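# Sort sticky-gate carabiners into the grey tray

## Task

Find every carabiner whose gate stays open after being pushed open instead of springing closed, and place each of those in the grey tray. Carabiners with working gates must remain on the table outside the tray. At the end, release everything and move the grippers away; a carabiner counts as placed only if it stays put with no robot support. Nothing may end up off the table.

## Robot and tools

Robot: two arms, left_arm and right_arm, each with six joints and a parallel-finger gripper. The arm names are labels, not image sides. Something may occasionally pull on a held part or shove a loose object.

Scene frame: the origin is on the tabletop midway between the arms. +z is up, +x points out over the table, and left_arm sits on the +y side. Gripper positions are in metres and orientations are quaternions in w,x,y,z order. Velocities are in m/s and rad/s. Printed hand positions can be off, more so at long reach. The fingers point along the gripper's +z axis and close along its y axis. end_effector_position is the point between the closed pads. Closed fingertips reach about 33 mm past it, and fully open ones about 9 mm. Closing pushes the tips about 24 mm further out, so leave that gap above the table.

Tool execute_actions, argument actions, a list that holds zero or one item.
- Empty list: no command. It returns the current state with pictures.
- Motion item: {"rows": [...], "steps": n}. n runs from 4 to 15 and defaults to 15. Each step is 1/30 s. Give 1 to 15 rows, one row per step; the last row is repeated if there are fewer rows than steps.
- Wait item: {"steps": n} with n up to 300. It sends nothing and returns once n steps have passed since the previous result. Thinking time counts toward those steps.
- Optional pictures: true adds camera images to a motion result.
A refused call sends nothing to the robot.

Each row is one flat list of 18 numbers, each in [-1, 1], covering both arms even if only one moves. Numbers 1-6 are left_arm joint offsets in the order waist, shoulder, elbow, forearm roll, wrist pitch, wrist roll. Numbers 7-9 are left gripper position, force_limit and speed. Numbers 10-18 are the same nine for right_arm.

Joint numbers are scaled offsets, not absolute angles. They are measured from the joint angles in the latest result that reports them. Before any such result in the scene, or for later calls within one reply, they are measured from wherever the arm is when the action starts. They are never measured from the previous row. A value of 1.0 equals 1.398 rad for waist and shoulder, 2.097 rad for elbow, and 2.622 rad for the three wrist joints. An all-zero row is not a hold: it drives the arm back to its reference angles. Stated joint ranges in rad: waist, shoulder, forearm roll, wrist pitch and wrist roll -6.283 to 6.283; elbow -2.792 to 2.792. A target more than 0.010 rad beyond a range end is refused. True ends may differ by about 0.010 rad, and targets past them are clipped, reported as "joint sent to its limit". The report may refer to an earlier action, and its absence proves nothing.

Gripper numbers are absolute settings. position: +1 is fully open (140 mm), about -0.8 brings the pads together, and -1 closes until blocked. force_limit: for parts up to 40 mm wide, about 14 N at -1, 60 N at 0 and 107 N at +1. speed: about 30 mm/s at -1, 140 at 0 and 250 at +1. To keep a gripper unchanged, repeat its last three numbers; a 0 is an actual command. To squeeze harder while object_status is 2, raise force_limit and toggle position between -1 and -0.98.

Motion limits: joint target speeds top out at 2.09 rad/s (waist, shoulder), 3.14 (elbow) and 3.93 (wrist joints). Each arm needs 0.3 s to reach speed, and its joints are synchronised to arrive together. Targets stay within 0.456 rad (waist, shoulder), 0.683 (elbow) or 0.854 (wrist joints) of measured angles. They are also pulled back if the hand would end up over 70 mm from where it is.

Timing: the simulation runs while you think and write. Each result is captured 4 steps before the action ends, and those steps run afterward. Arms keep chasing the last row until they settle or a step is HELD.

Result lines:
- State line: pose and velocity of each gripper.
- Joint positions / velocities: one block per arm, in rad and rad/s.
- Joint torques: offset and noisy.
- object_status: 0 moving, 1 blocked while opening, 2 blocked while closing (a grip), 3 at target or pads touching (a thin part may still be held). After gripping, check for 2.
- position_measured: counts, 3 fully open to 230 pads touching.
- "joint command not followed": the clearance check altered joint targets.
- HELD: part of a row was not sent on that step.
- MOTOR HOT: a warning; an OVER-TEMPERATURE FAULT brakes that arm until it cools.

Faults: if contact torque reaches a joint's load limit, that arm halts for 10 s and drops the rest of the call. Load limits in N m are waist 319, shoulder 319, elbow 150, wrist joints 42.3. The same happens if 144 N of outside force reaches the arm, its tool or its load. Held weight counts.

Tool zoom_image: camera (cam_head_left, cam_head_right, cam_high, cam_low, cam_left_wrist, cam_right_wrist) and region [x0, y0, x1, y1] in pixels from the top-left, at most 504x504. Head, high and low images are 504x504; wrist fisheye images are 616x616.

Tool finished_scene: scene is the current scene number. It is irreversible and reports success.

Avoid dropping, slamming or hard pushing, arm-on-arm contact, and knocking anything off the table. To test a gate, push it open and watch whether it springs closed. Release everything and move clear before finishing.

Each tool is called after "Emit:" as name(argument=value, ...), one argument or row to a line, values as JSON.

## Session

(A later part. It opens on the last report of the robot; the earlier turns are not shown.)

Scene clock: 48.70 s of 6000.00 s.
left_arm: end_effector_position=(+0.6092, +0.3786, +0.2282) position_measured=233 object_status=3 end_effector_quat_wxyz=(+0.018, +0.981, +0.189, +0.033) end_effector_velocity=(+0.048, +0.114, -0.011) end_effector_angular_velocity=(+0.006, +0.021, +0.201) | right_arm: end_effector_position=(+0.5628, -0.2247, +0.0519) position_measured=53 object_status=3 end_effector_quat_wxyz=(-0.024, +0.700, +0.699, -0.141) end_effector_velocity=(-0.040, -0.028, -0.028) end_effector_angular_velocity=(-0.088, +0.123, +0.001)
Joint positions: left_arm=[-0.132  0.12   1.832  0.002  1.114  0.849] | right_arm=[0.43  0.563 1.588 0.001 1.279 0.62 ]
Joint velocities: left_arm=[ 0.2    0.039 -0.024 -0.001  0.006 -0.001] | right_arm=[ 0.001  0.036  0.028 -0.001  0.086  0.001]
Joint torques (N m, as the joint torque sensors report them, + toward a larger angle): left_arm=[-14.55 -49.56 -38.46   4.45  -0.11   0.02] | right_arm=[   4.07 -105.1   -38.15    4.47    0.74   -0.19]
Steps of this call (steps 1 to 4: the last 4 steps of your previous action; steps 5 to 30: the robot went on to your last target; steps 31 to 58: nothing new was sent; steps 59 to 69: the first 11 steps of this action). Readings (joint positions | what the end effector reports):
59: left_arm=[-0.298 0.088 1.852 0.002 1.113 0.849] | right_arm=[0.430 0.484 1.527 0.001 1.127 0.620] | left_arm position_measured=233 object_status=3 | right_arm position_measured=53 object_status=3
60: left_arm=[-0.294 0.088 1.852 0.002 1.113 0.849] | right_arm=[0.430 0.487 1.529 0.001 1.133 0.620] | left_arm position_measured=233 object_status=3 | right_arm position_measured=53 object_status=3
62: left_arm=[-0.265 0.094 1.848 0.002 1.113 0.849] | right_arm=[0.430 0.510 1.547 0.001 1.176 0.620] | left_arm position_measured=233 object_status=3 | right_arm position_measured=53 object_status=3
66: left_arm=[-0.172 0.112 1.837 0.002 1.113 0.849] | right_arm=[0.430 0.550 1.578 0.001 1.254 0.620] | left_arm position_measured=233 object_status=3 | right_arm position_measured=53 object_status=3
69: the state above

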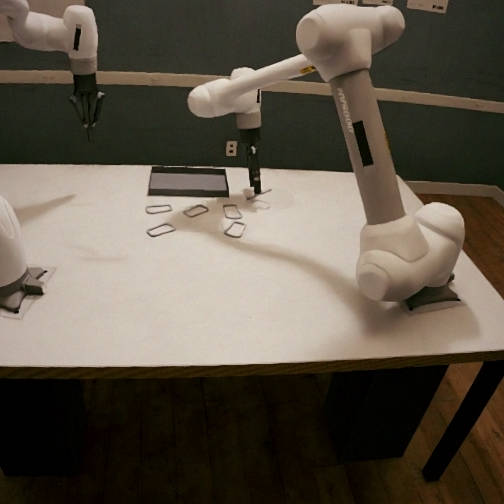

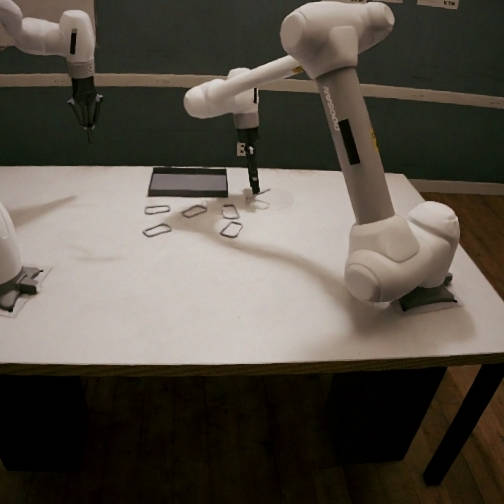

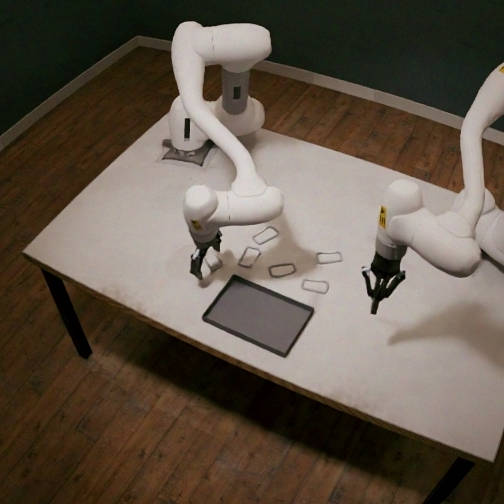

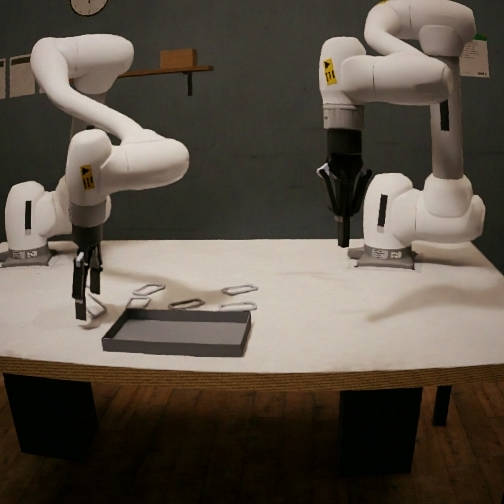

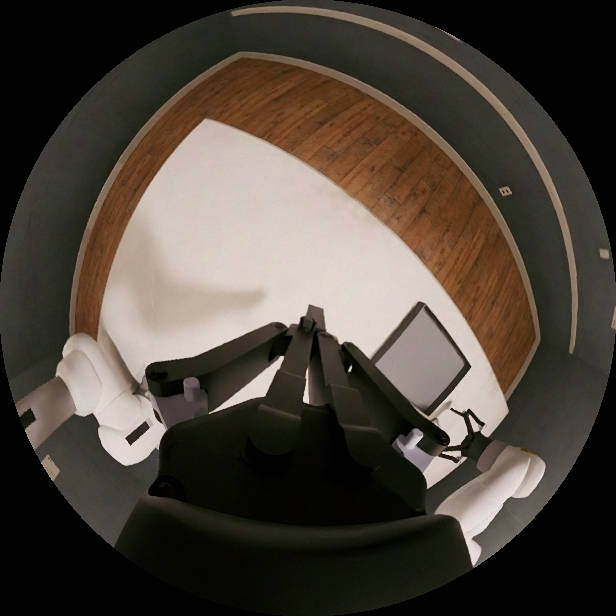

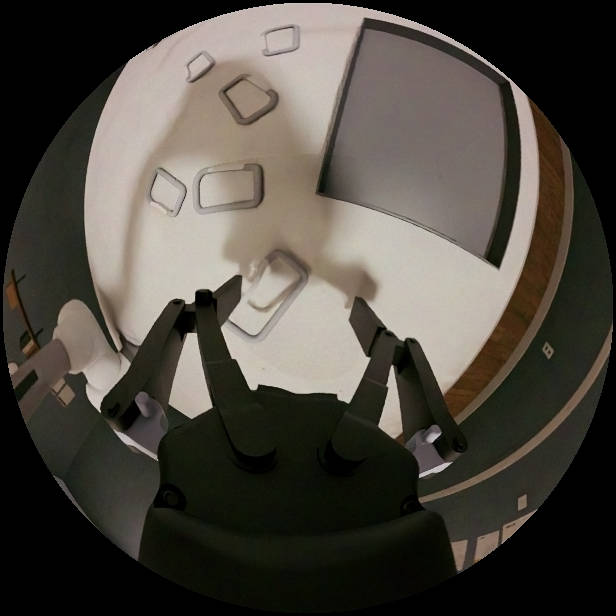

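Emit:
execute_actions(
  actions=[
    {"rows":[[0,0,0,0,0,0, -1,0,0, 0,0.011,0.006,0,-0.011,0,0.6,0,0]],"steps":15},
  ],
  pictures=true,
)

Emit:
zoom_image(
  camera="cam_low",
  region=[40,230,160,350],
)

Emit:
zoom_image(
  camera="cam_right_wrist",
  region=[180,220,400,400],
)

Scene clock: 49.23 s of 6000.00 s.
left_arm: end_effector_position=(+0.6091, +0.3787, +0.2282) position_measured=233 object_status=3 end_effector_quat_wxyz=(+0.018, +0.981, +0.189, +0.033) end_effector_velocity=(+0.001, -0.001, -0.000) end_effector_angular_velocity=(-0.001, -0.002, -0.001) | right_arm: end_effector_position=(+0.5624, -0.2250, +0.0341) position_measured=53 object_status=3 end_effector_quat_wxyz=(-0.024, +0.700, +0.699, -0.141) end_effector_velocity=(-0.000, +0.000, -0.003) end_effector_angular_velocity=(+0.002, -0.001, +0.001)
Joint positions: left_arm=[-0.132  0.12   1.832  0.002  1.114  0.849] | right_arm=[0.43  0.578 1.6   0.001 1.25  0.62 ]
Joint velocities: left_arm=[-0.001  0.001  0.    -0.001 -0.004  0.001] | right_arm=[ 0.     0.002  0.002  0.001 -0.006 -0.001]
Joint torques (N m, as the joint torque sensors report them, + toward a larger angle): left_arm=[  1.29 -49.33 -37.02   4.98  -0.69   0.12] | right_arm=[  2.53 -66.02 -28.5    4.53  -5.92  -1.02]
Steps of this call (steps 1 to 4: the last 4 steps of your previous action; step 5: the robot went on to your last target; steps 6 to 16: the first 11 steps of this action). Readings (joint positions | what the end effector reports):
6: left_arm=[-0.124 0.122 1.831 0.002 1.114 0.849] | right_arm=[0.430 0.565 1.590 0.001 1.284 0.620] | left_arm position_measured=233 object_status=3 | right_arm position_measured=53 object_status=3
7: left_arm=[-0.125 0.122 1.831 0.002 1.114 0.849] | right_arm=[0.430 0.567 1.591 0.001 1.279 0.620] | left_arm position_measured=233 object_status=3 | right_arm position_measured=53 object_status=3
9: left_arm=[-0.129 0.121 1.832 0.002 1.114 0.849] | right_arm=[0.430 0.574 1.597 0.001 1.261 0.620] | left_arm position_measured=233 object_status=3 | right_arm position_measured=53 object_status=3
13: left_arm=[-0.132 0.120 1.832 0.002 1.114 0.849] | right_arm=[0.430 0.577 1.600 0.001 1.251 0.620] | left_arm position_measured=233 object_status=3 | right_arm position_measured=53 object_status=3
16: the state above

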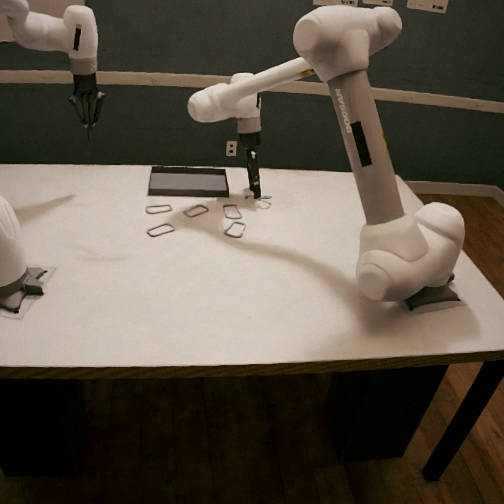

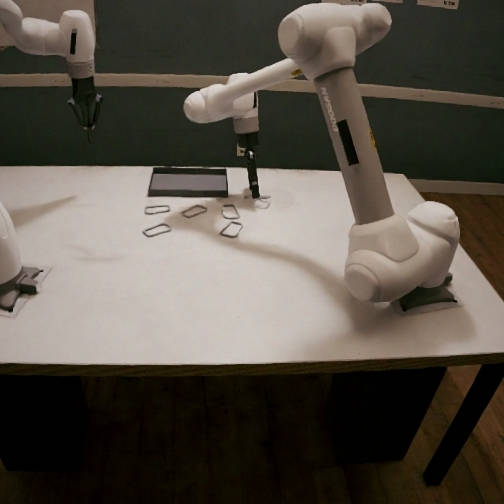

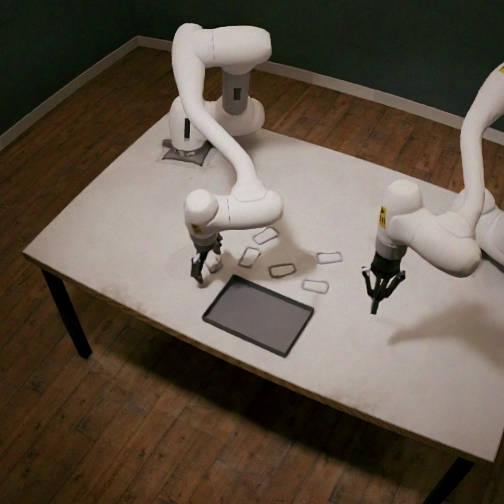

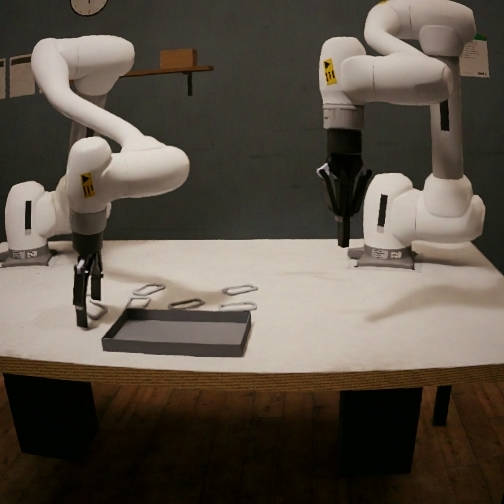

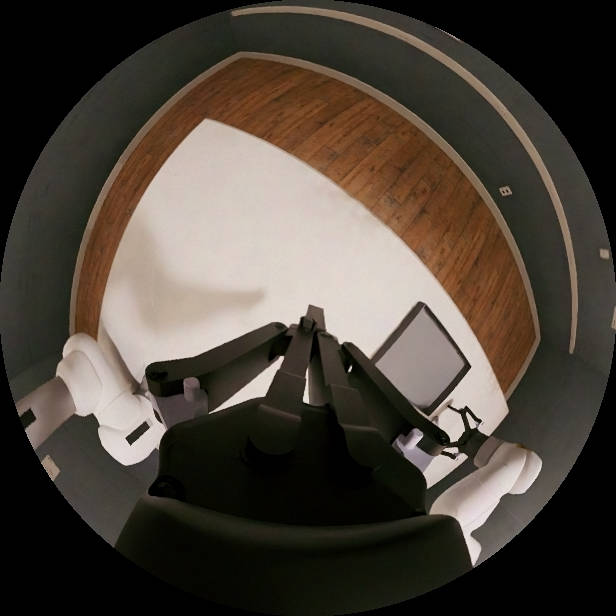

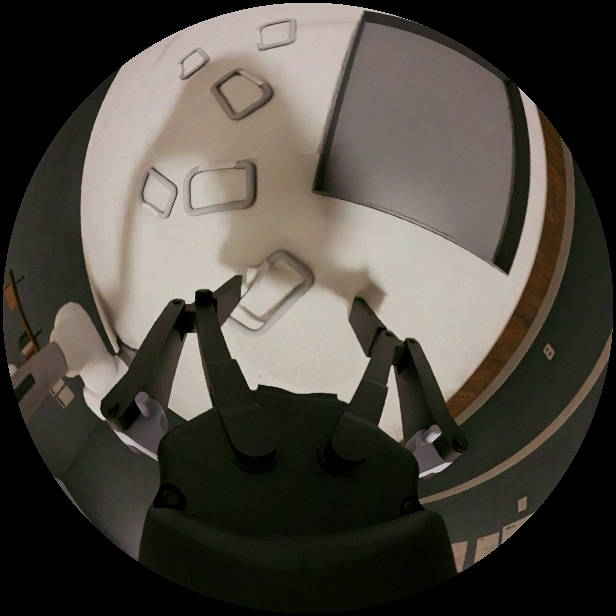

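Region (40, 230, 160, 350) of cam_low's 504x504 image, scaled by 4.200, with more detail than that image has.

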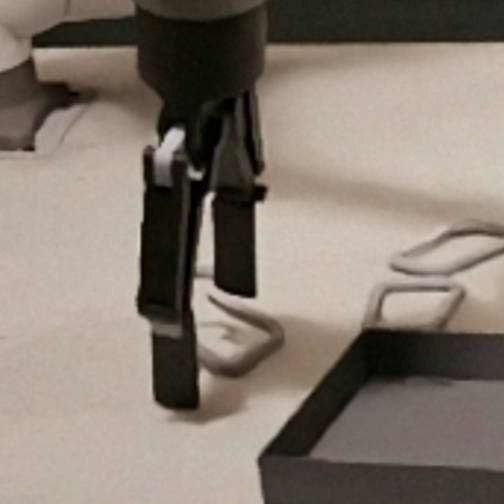

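Region (180, 220, 400, 400) of cam_right_wrist's 616x616 image, scaled by 2.291, with more detail than that image has; it fills the top 412 rows of this view, and the rest is white.

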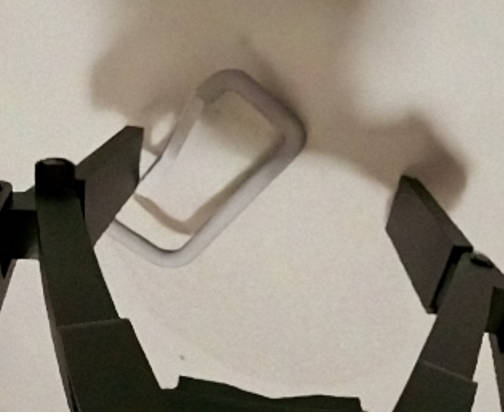

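Emit:
execute_actions(
  actions=[
    {"rows":[[0,0,0,0,0,0, -1,0,0, 0,-0.03,-0.016,0,0.03,0,0.6,0,0]],"steps":15},
  ],
  pictures=true,
)

Emit:
zoom_image(
  camera="cam_low",
  region=[40,230,160,350],
)

Emit:
zoom_image(
  camera="cam_right_wrist",
  region=[180,220,400,400],
)

Scene clock: 49.83 s of 6000.00 s.
left_arm: end_effector_position=(+0.6092, +0.3786, +0.2282) position_measured=233 object_status=3 end_effector_quat_wxyz=(+0.018, +0.981, +0.189, +0.033) end_effector_velocity=(-0.000, -0.001, -0.000) end_effector_angular_velocity=(-0.000, +0.001, -0.001) | right_arm: end_effector_position=(+0.5621, -0.2252, +0.0830) position_measured=53 object_status=3 end_effector_quat_wxyz=(-0.024, +0.700, +0.699, -0.142) end_effector_velocity=(+0.001, +0.000, +0.009) end_effector_angular_velocity=(+0.001, -0.002, +0.002)
Joint positions: left_arm=[-0.132  0.12   1.832  0.002  1.114  0.849] | right_arm=[0.43  0.536 1.567 0.001 1.328 0.62 ]
Joint velocities: left_arm=[-0.001  0.001 -0.    -0.001 -0.     0.001] | right_arm=[-0.    -0.007 -0.007 -0.001  0.011 -0.001]
Joint torques (N m, as the joint torque sensors report them, + toward a larger angle): left_arm=[ -0.5  -50.02 -37.18   4.9   -0.07   0.13] | right_arm=[  2.92 -88.27 -33.27   3.77   0.66  -0.17]
Steps of this call (steps 1 to 4: the last 4 steps of your previous action; steps 5 to 7: the robot went on to your last target; steps 8 to 18: the first 11 steps of this action). Readings (joint positions | what the end effector reports):
8: left_arm=[-0.132 0.120 1.832 0.002 1.114 0.849] | right_arm=[0.430 0.578 1.600 0.001 1.250 0.620] | left_arm position_measured=233 object_status=3 | right_arm position_measured=53 object_status=3
9: left_arm=[-0.132 0.120 1.832 0.002 1.114 0.849] | right_arm=[0.430 0.576 1.599 0.001 1.255 0.620] | left_arm position_measured=233 object_status=3 | right_arm position_measured=53 object_status=3
11: left_arm=[-0.132 0.120 1.832 0.002 1.114 0.849] | right_arm=[0.430 0.555 1.581 0.001 1.294 0.620] | left_arm position_measured=233 object_status=3 | right_arm position_measured=53 object_status=3
15: left_arm=[-0.132 0.120 1.832 0.002 1.114 0.849] | right_arm=[0.430 0.538 1.568 0.001 1.326 0.620] | left_arm position_measured=233 object_status=3 | right_arm position_measured=53 object_status=3
18: the state above

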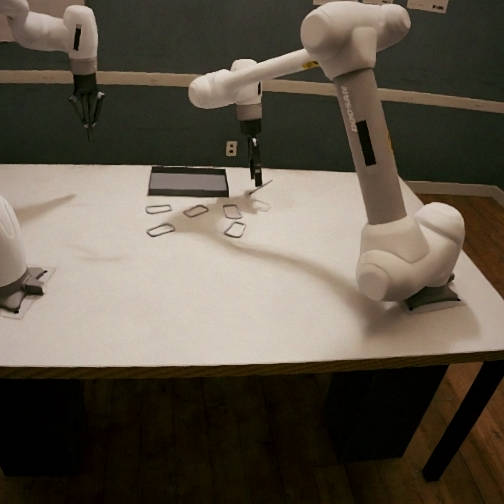

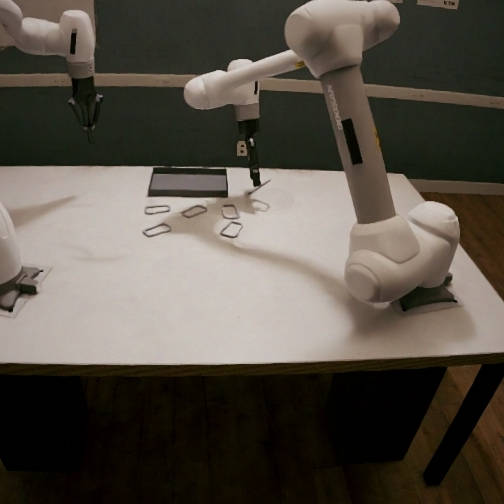

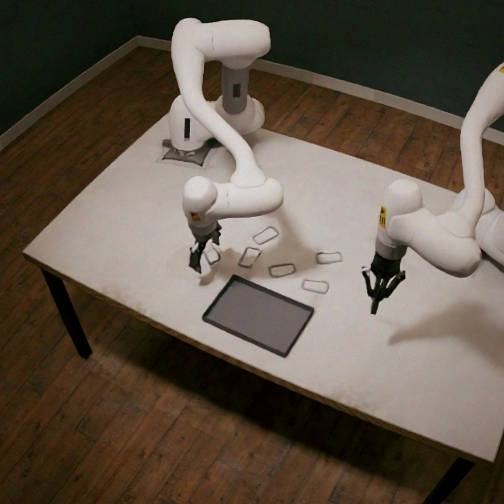

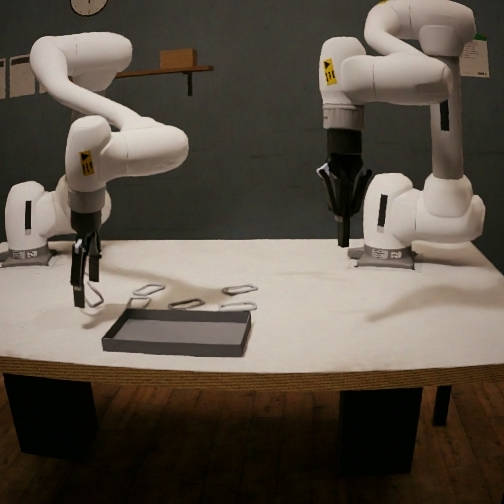

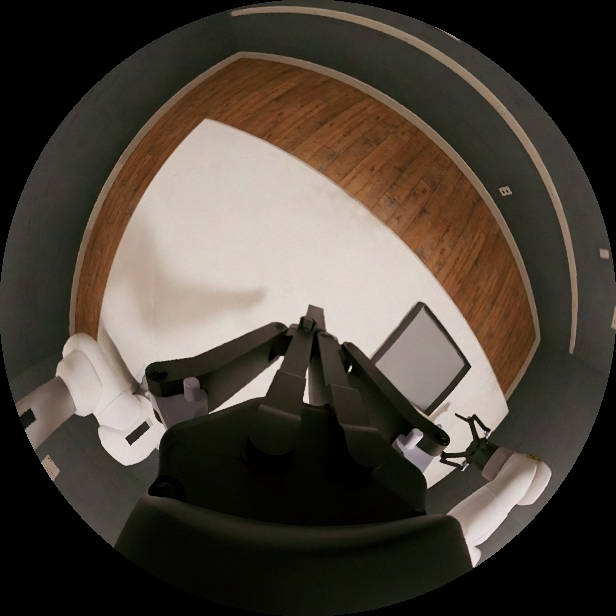

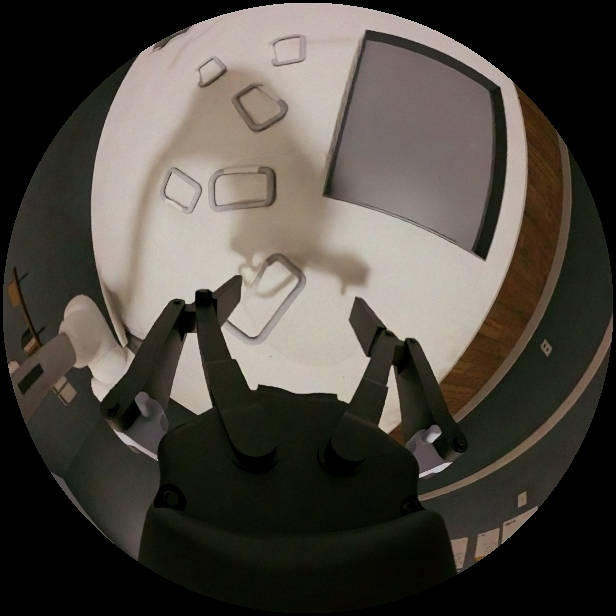

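Region (40, 230, 160, 350) of cam_low's 504x504 image, scaled by 4.200, with more detail than that image has.

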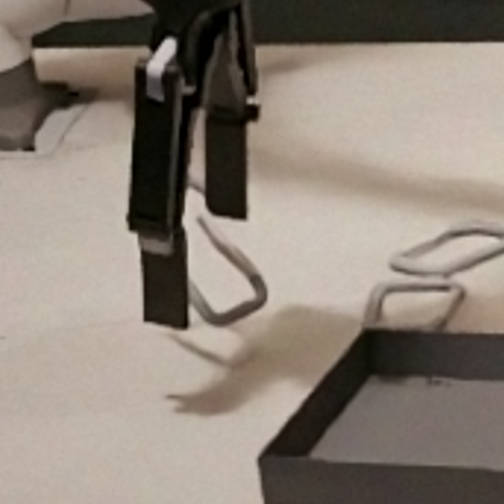

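Region (180, 220, 400, 400) of cam_right_wrist's 616x616 image, scaled by 2.291, with more detail than that image has; it fills the top 412 rows of this view, and the rest is white.

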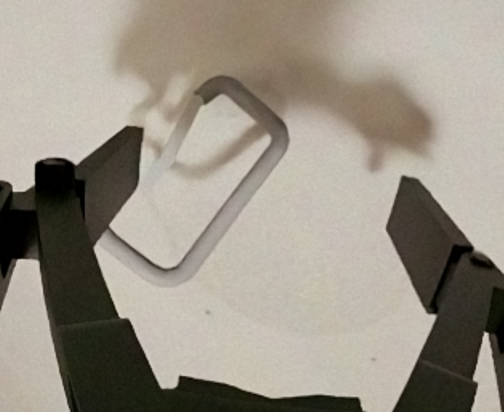

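Emit:
execute_actions(
  actions=[
    {"rows":[[0,0,0,0,0,0, -1,0,0, 0,0,0,0,-0.11,0,0.1,0,-0.3]],"steps":15},
  ],
  pictures=true,
)

Emit:
zoom_image(
  camera="cam_low",
  region=[50,230,170,350],
)

Emit:
zoom_image(
  camera="cam_right_wrist",
  region=[180,220,400,400],
)

Scene clock: 50.70 s of 6000.00 s.
left_arm: end_effector_position=(+0.6091, +0.3787, +0.2282) position_measured=233 object_status=3 end_effector_quat_wxyz=(+0.018, +0.981, +0.189, +0.033) end_effector_velocity=(+0.000, +0.000, -0.001) end_effector_angular_velocity=(+0.001, +0.001, +0.001) | right_arm: end_effector_position=(+0.6370, -0.1719, +0.0694) position_measured=107 object_status=0 end_effector_quat_wxyz=(-0.001, +0.708, +0.707, -0.004) end_effector_velocity=(+0.043, +0.031, -0.001) end_effector_angular_velocity=(+0.092, -0.130, +0.002)
Joint positions: left_arm=[-0.132  0.12   1.832  0.002  1.114  0.849] | right_arm=[0.43  0.536 1.567 0.001 1.048 0.62 ]
Joint velocities: left_arm=[ 0.     0.002 -0.     0.     0.    -0.001] | right_arm=[ 0.001  0.     0.001 -0.    -0.161 -0.001]
Joint torques (N m, as the joint torque sensors report them, + toward a larger angle): left_arm=[ -0.4  -49.32 -37.2    4.98  -0.12   0.  ] | right_arm=[  4.54 -90.95 -32.42   3.69   0.24  -0.32]
Steps of this call (steps 1 to 4: the last 4 steps of your previous action; steps 5 to 15: the robot went on to your last target; steps 16 to 26: the first 11 steps of this action). Readings (joint positions | what the end effector reports):
16: left_arm=[-0.132 0.120 1.832 0.002 1.114 0.849] | right_arm=[0.430 0.536 1.567 0.001 1.329 0.620] | left_arm position_measured=233 object_status=3 | right_arm position_measured=53 object_status=0
17: left_arm=[-0.132 0.120 1.832 0.002 1.114 0.849] | right_arm=[0.430 0.536 1.567 0.001 1.324 0.620] | left_arm position_measured=233 object_status=3 | right_arm position_measured=55 object_status=0
19: left_arm=[-0.132 0.120 1.832 0.002 1.114 0.849] | right_arm=[0.430 0.536 1.567 0.001 1.271 0.620] | left_arm position_measured=233 object_status=3 | right_arm position_measured=67 object_status=0
23: left_arm=[-0.132 0.120 1.832 0.002 1.114 0.849] | right_arm=[0.430 0.536 1.567 0.001 1.101 0.620] | left_arm position_measured=233 object_status=3 | right_arm position_measured=90 object_status=0
26: the state above

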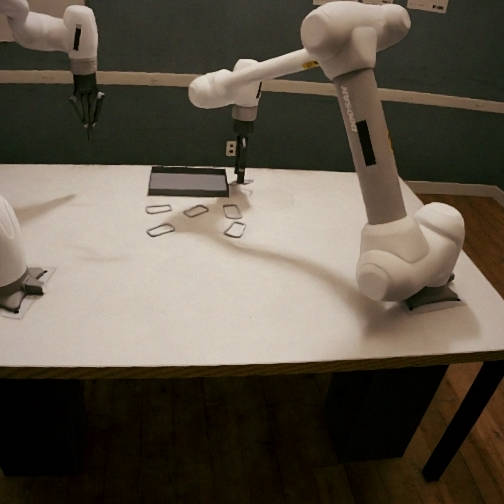

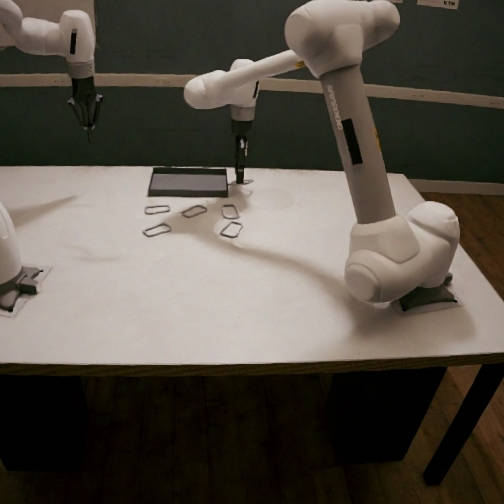

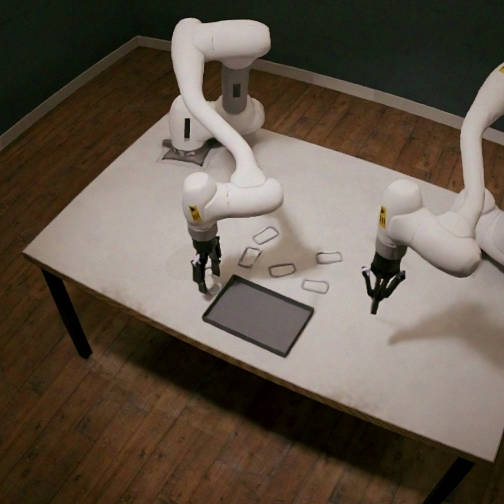

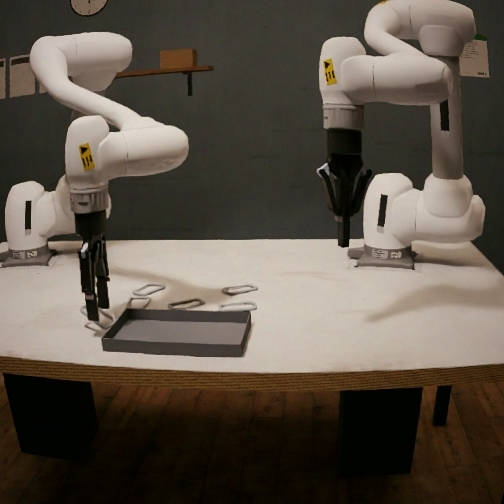

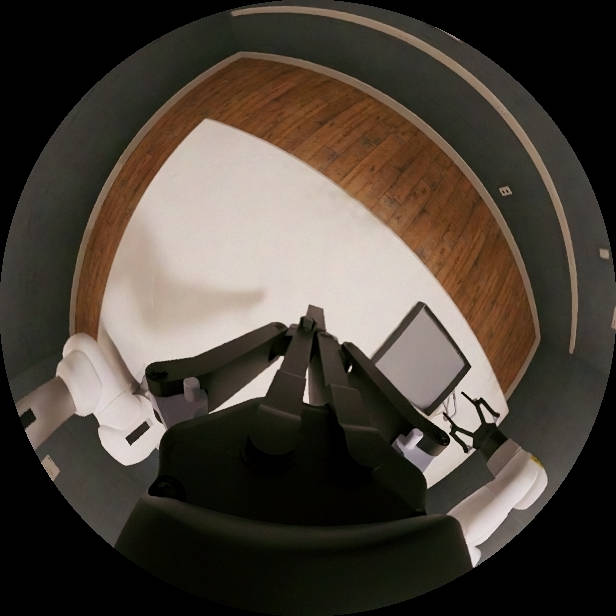

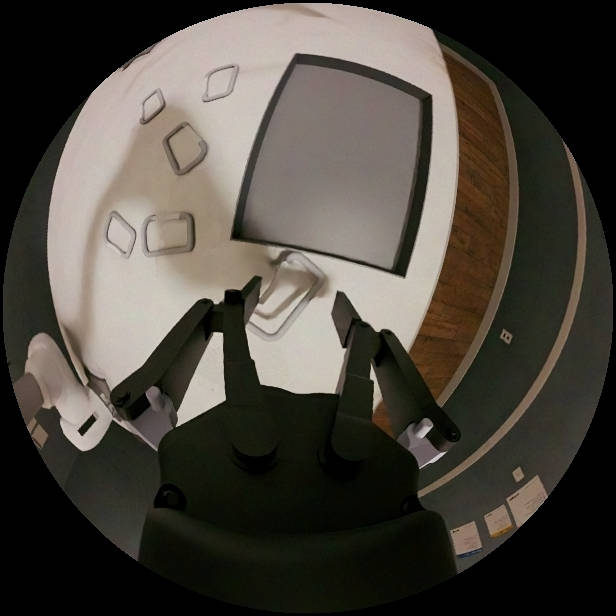

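Region (50, 230, 170, 350) of cam_low's 504x504 image, scaled by 4.200, with more detail than that image has.

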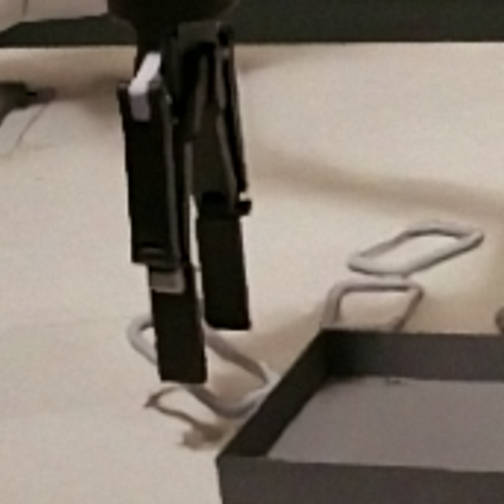

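Region (180, 220, 400, 400) of cam_right_wrist's 616x616 image, scaled by 2.291, with more detail than that image has; it fills the top 412 rows of this view, and the rest is white.

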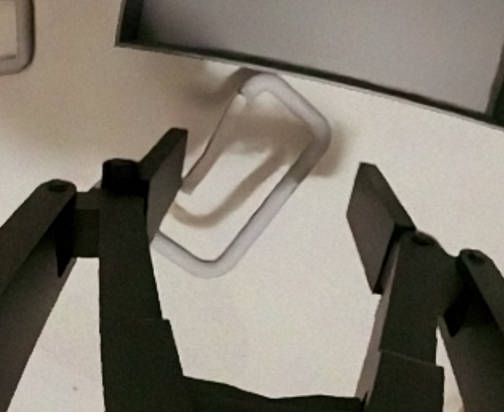

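Emit:
execute_actions(
  actions=[
    {"rows":[[0,0,0,0,0,0, -1,0,0, 0,0.016,0.008,0,-0.015,0,0.1,0,-0.3],[0,0,0,0,0,0, -1,0,0, 0,0.016,0.008,0,-0.015,0,0.1,0,-0.3],[0,0,0,0,0,0, -1,0,0, 0,0.016,0.008,0,-0.015,0,0.1,0,-0.3],[0,0,0,0,0,0, -1,0,0, 0,0.016,0.008,0,-0.015,0,0.1,0,-0.3],[0,0,0,0,0,0, -1,0,0, 0,0.016,0.008,0,-0.015,0,0.1,0,-0.3],[0,0,0,0,0,0, -1,0,0, 0,0.016,0.008,0,-0.015,0,-0.45,0,0]],"steps":15},
  ],
)

Emit:
execute_actions(
  actions=[
    {"steps":10},
  ],
  pictures=true,
)

Emit:
zoom_image(
  camera="cam_low",
  region=[50,230,170,350],
)

Emit:
zoom_image(
  camera="cam_right_wrist",
  region=[180,220,400,400],
)

Scene clock: 51.33 s of 6000.00 s.
left_arm: end_effector_position=(+0.6092, +0.3786, +0.2282) position_measured=233 object_status=3 end_effector_quat_wxyz=(+0.018, +0.981, +0.189, +0.033) end_effector_velocity=(+0.000, +0.000, +0.000) end_effector_angular_velocity=(+0.001, -0.000, -0.001) | right_arm: end_effector_position=(+0.6375, -0.1717, +0.0438) position_measured=150 object_status=0 end_effector_quat_wxyz=(-0.001, +0.708, +0.707, -0.004) end_effector_velocity=(-0.000, -0.000, -0.002) end_effector_angular_velocity=(+0.000, -0.001, -0.001)
Joint positions: left_arm=[-0.132  0.12   1.832  0.002  1.114  0.849] | right_arm=[0.43  0.558 1.584 0.001 1.009 0.62 ]
Joint velocities: left_arm=[ 0.    -0.    -0.     0.001  0.     0.001] | right_arm=[ 0.     0.001  0.002 -0.    -0.005  0.001]
Joint torques (N m, as the joint torque sensors report them, + toward a larger angle): left_arm=[  0.02 -49.48 -37.03   4.85   0.     0.02] | right_arm=[  3.42 -92.3  -33.84   3.97  -0.45  -0.12]
Steps of this call (steps 1 to 4: the last 4 steps of your previous action; steps 5 to 8: the robot went on to your last target; steps 9 to 19: the first 11 steps of this action). Readings (joint positions | what the end effector reports):
9: left_arm=[-0.132 0.120 1.832 0.002 1.114 0.849] | right_arm=[0.430 0.536 1.567 0.001 1.040 0.620] | left_arm position_measured=233 object_status=3 | right_arm position_measured=117 object_status=3
10: left_arm=[-0.132 0.120 1.832 0.002 1.114 0.849] | right_arm=[0.430 0.539 1.569 0.001 1.035 0.620] | left_arm position_measured=233 object_status=3 | right_arm position_measured=117 object_status=3
12: left_arm=[-0.132 0.120 1.832 0.002 1.114 0.849] | right_arm=[0.430 0.552 1.579 0.001 1.019 0.620] | left_arm position_measured=233 object_status=3 | right_arm position_measured=117 object_status=3
16: left_arm=[-0.132 0.120 1.832 0.002 1.114 0.849] | right_arm=[0.430 0.558 1.583 0.001 1.010 0.620] | left_arm position_measured=233 object_status=3 | right_arm position_measured=127 object_status=0
19: the state above

Scene clock: 51.67 s of 6000.00 s.
left_arm: end_effector_position=(+0.6091, +0.3786, +0.2282) position_measured=233 object_status=3 end_effector_quat_wxyz=(+0.018, +0.981, +0.189, +0.033) end_effector_velocity=(-0.001, -0.001, +0.001) end_effector_angular_velocity=(-0.001, -0.001, -0.000) | right_arm: end_effector_position=(+0.6374, -0.1717, +0.0436) position_measured=186 object_status=0 end_effector_quat_wxyz=(-0.001, +0.708, +0.707, -0.004) end_effector_velocity=(+0.000, -0.000, +0.000) end_effector_angular_velocity=(+0.000, -0.000, -0.002)
Joint positions: left_arm=[-0.132  0.12   1.832  0.002  1.114  0.849] | right_arm=[0.43  0.558 1.584 0.001 1.008 0.62 ]
Joint velocities: left_arm=[-0.001 -0.002 -0.    -0.     0.001 -0.001] | right_arm=[-0.    -0.     0.     0.     0.     0.001]
Joint torques (N m, as the joint torque sensors report them, + toward a larger angle): left_arm=[  0.08 -49.7  -36.83   4.93   0.02   0.05] | right_arm=[  3.82 -91.01 -33.05   4.12  -0.27  -0.18]
Kept back: nothing.
Steps of this call (steps 1 to 4: the last 4 steps of your previous action; steps 5 to 10: the robot went on to your last target). Readings (joint positions | what the end effector reports):
1: left_arm=[-0.132 0.120 1.832 0.002 1.114 0.849] | right_arm=[0.430 0.558 1.584 0.001 1.009 0.620] | left_arm position_measured=233 object_status=3 | right_arm position_measured=157 object_status=0
2: left_arm=[-0.132 0.120 1.832 0.002 1.114 0.849] | right_arm=[0.430 0.558 1.584 0.001 1.009 0.620] | left_arm position_measured=233 object_status=3 | right_arm position_measured=165 object_status=0
4: left_arm=[-0.132 0.120 1.832 0.002 1.114 0.849] | right_arm=[0.430 0.558 1.584 0.001 1.008 0.620] | left_arm position_measured=233 object_status=3 | right_arm position_measured=180 object_status=0
8: left_arm=[-0.132 0.120 1.832 0.002 1.114 0.849] | right_arm=[0.430 0.558 1.584 0.001 1.008 0.620] | left_arm position_measured=233 object_status=3 | right_arm position_measured=186 object_status=0
10: the state above

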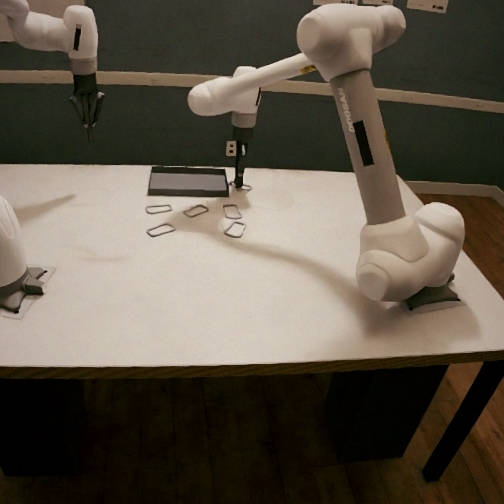

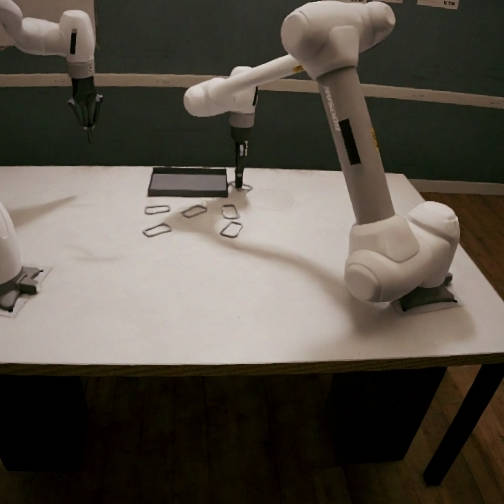

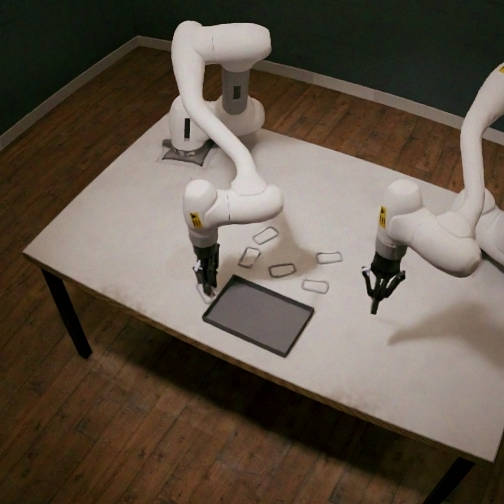

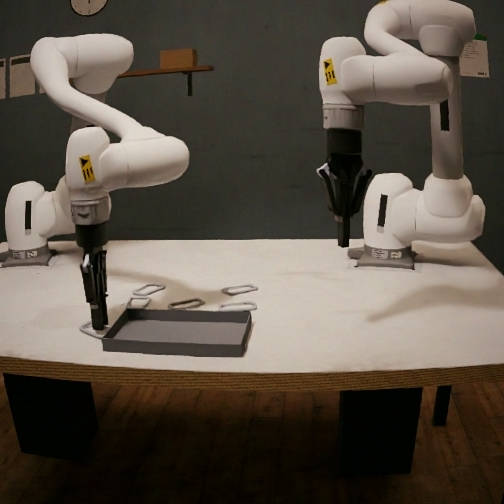

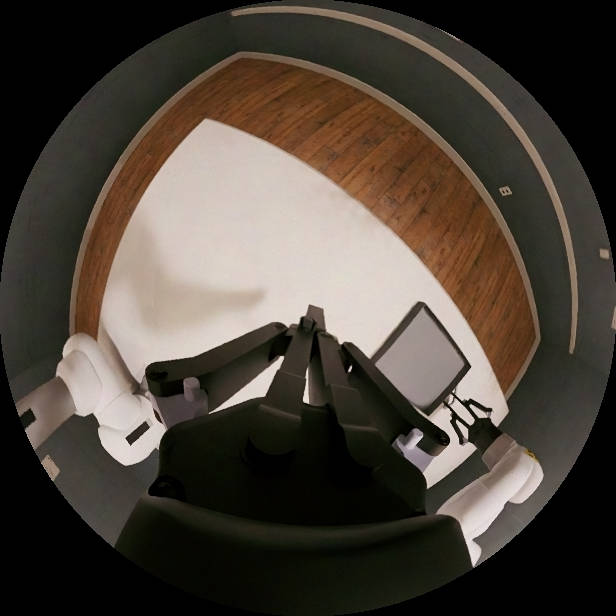

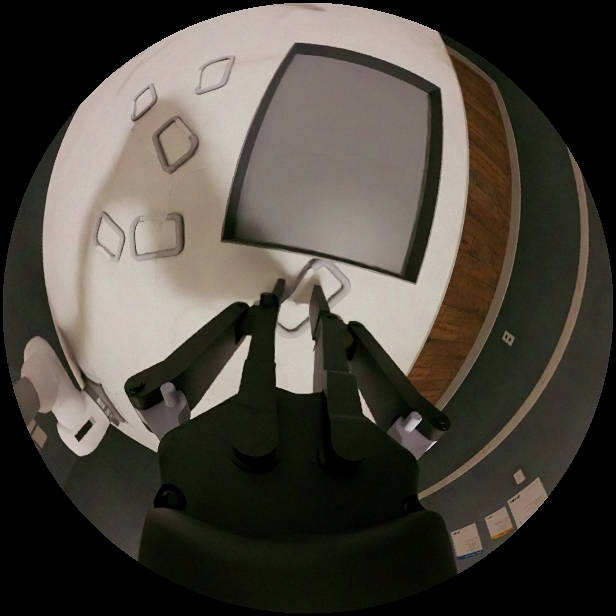

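Region (50, 230, 170, 350) of cam_low's 504x504 image, scaled by 4.200, with more detail than that image has.

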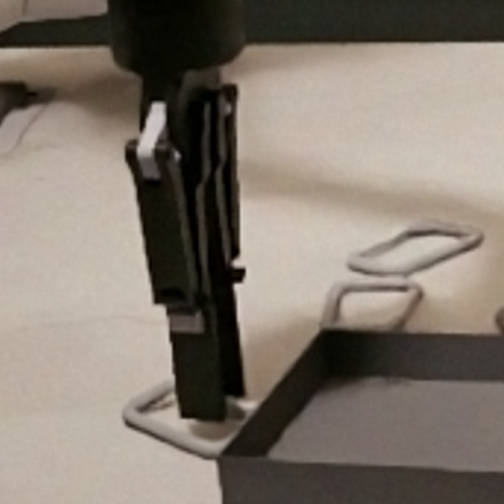

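Region (180, 220, 400, 400) of cam_right_wrist's 616x616 image, scaled by 2.291, with more detail than that image has; it fills the top 412 rows of this view, and the rest is white.

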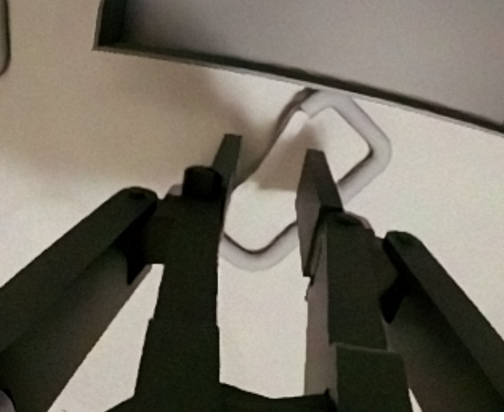

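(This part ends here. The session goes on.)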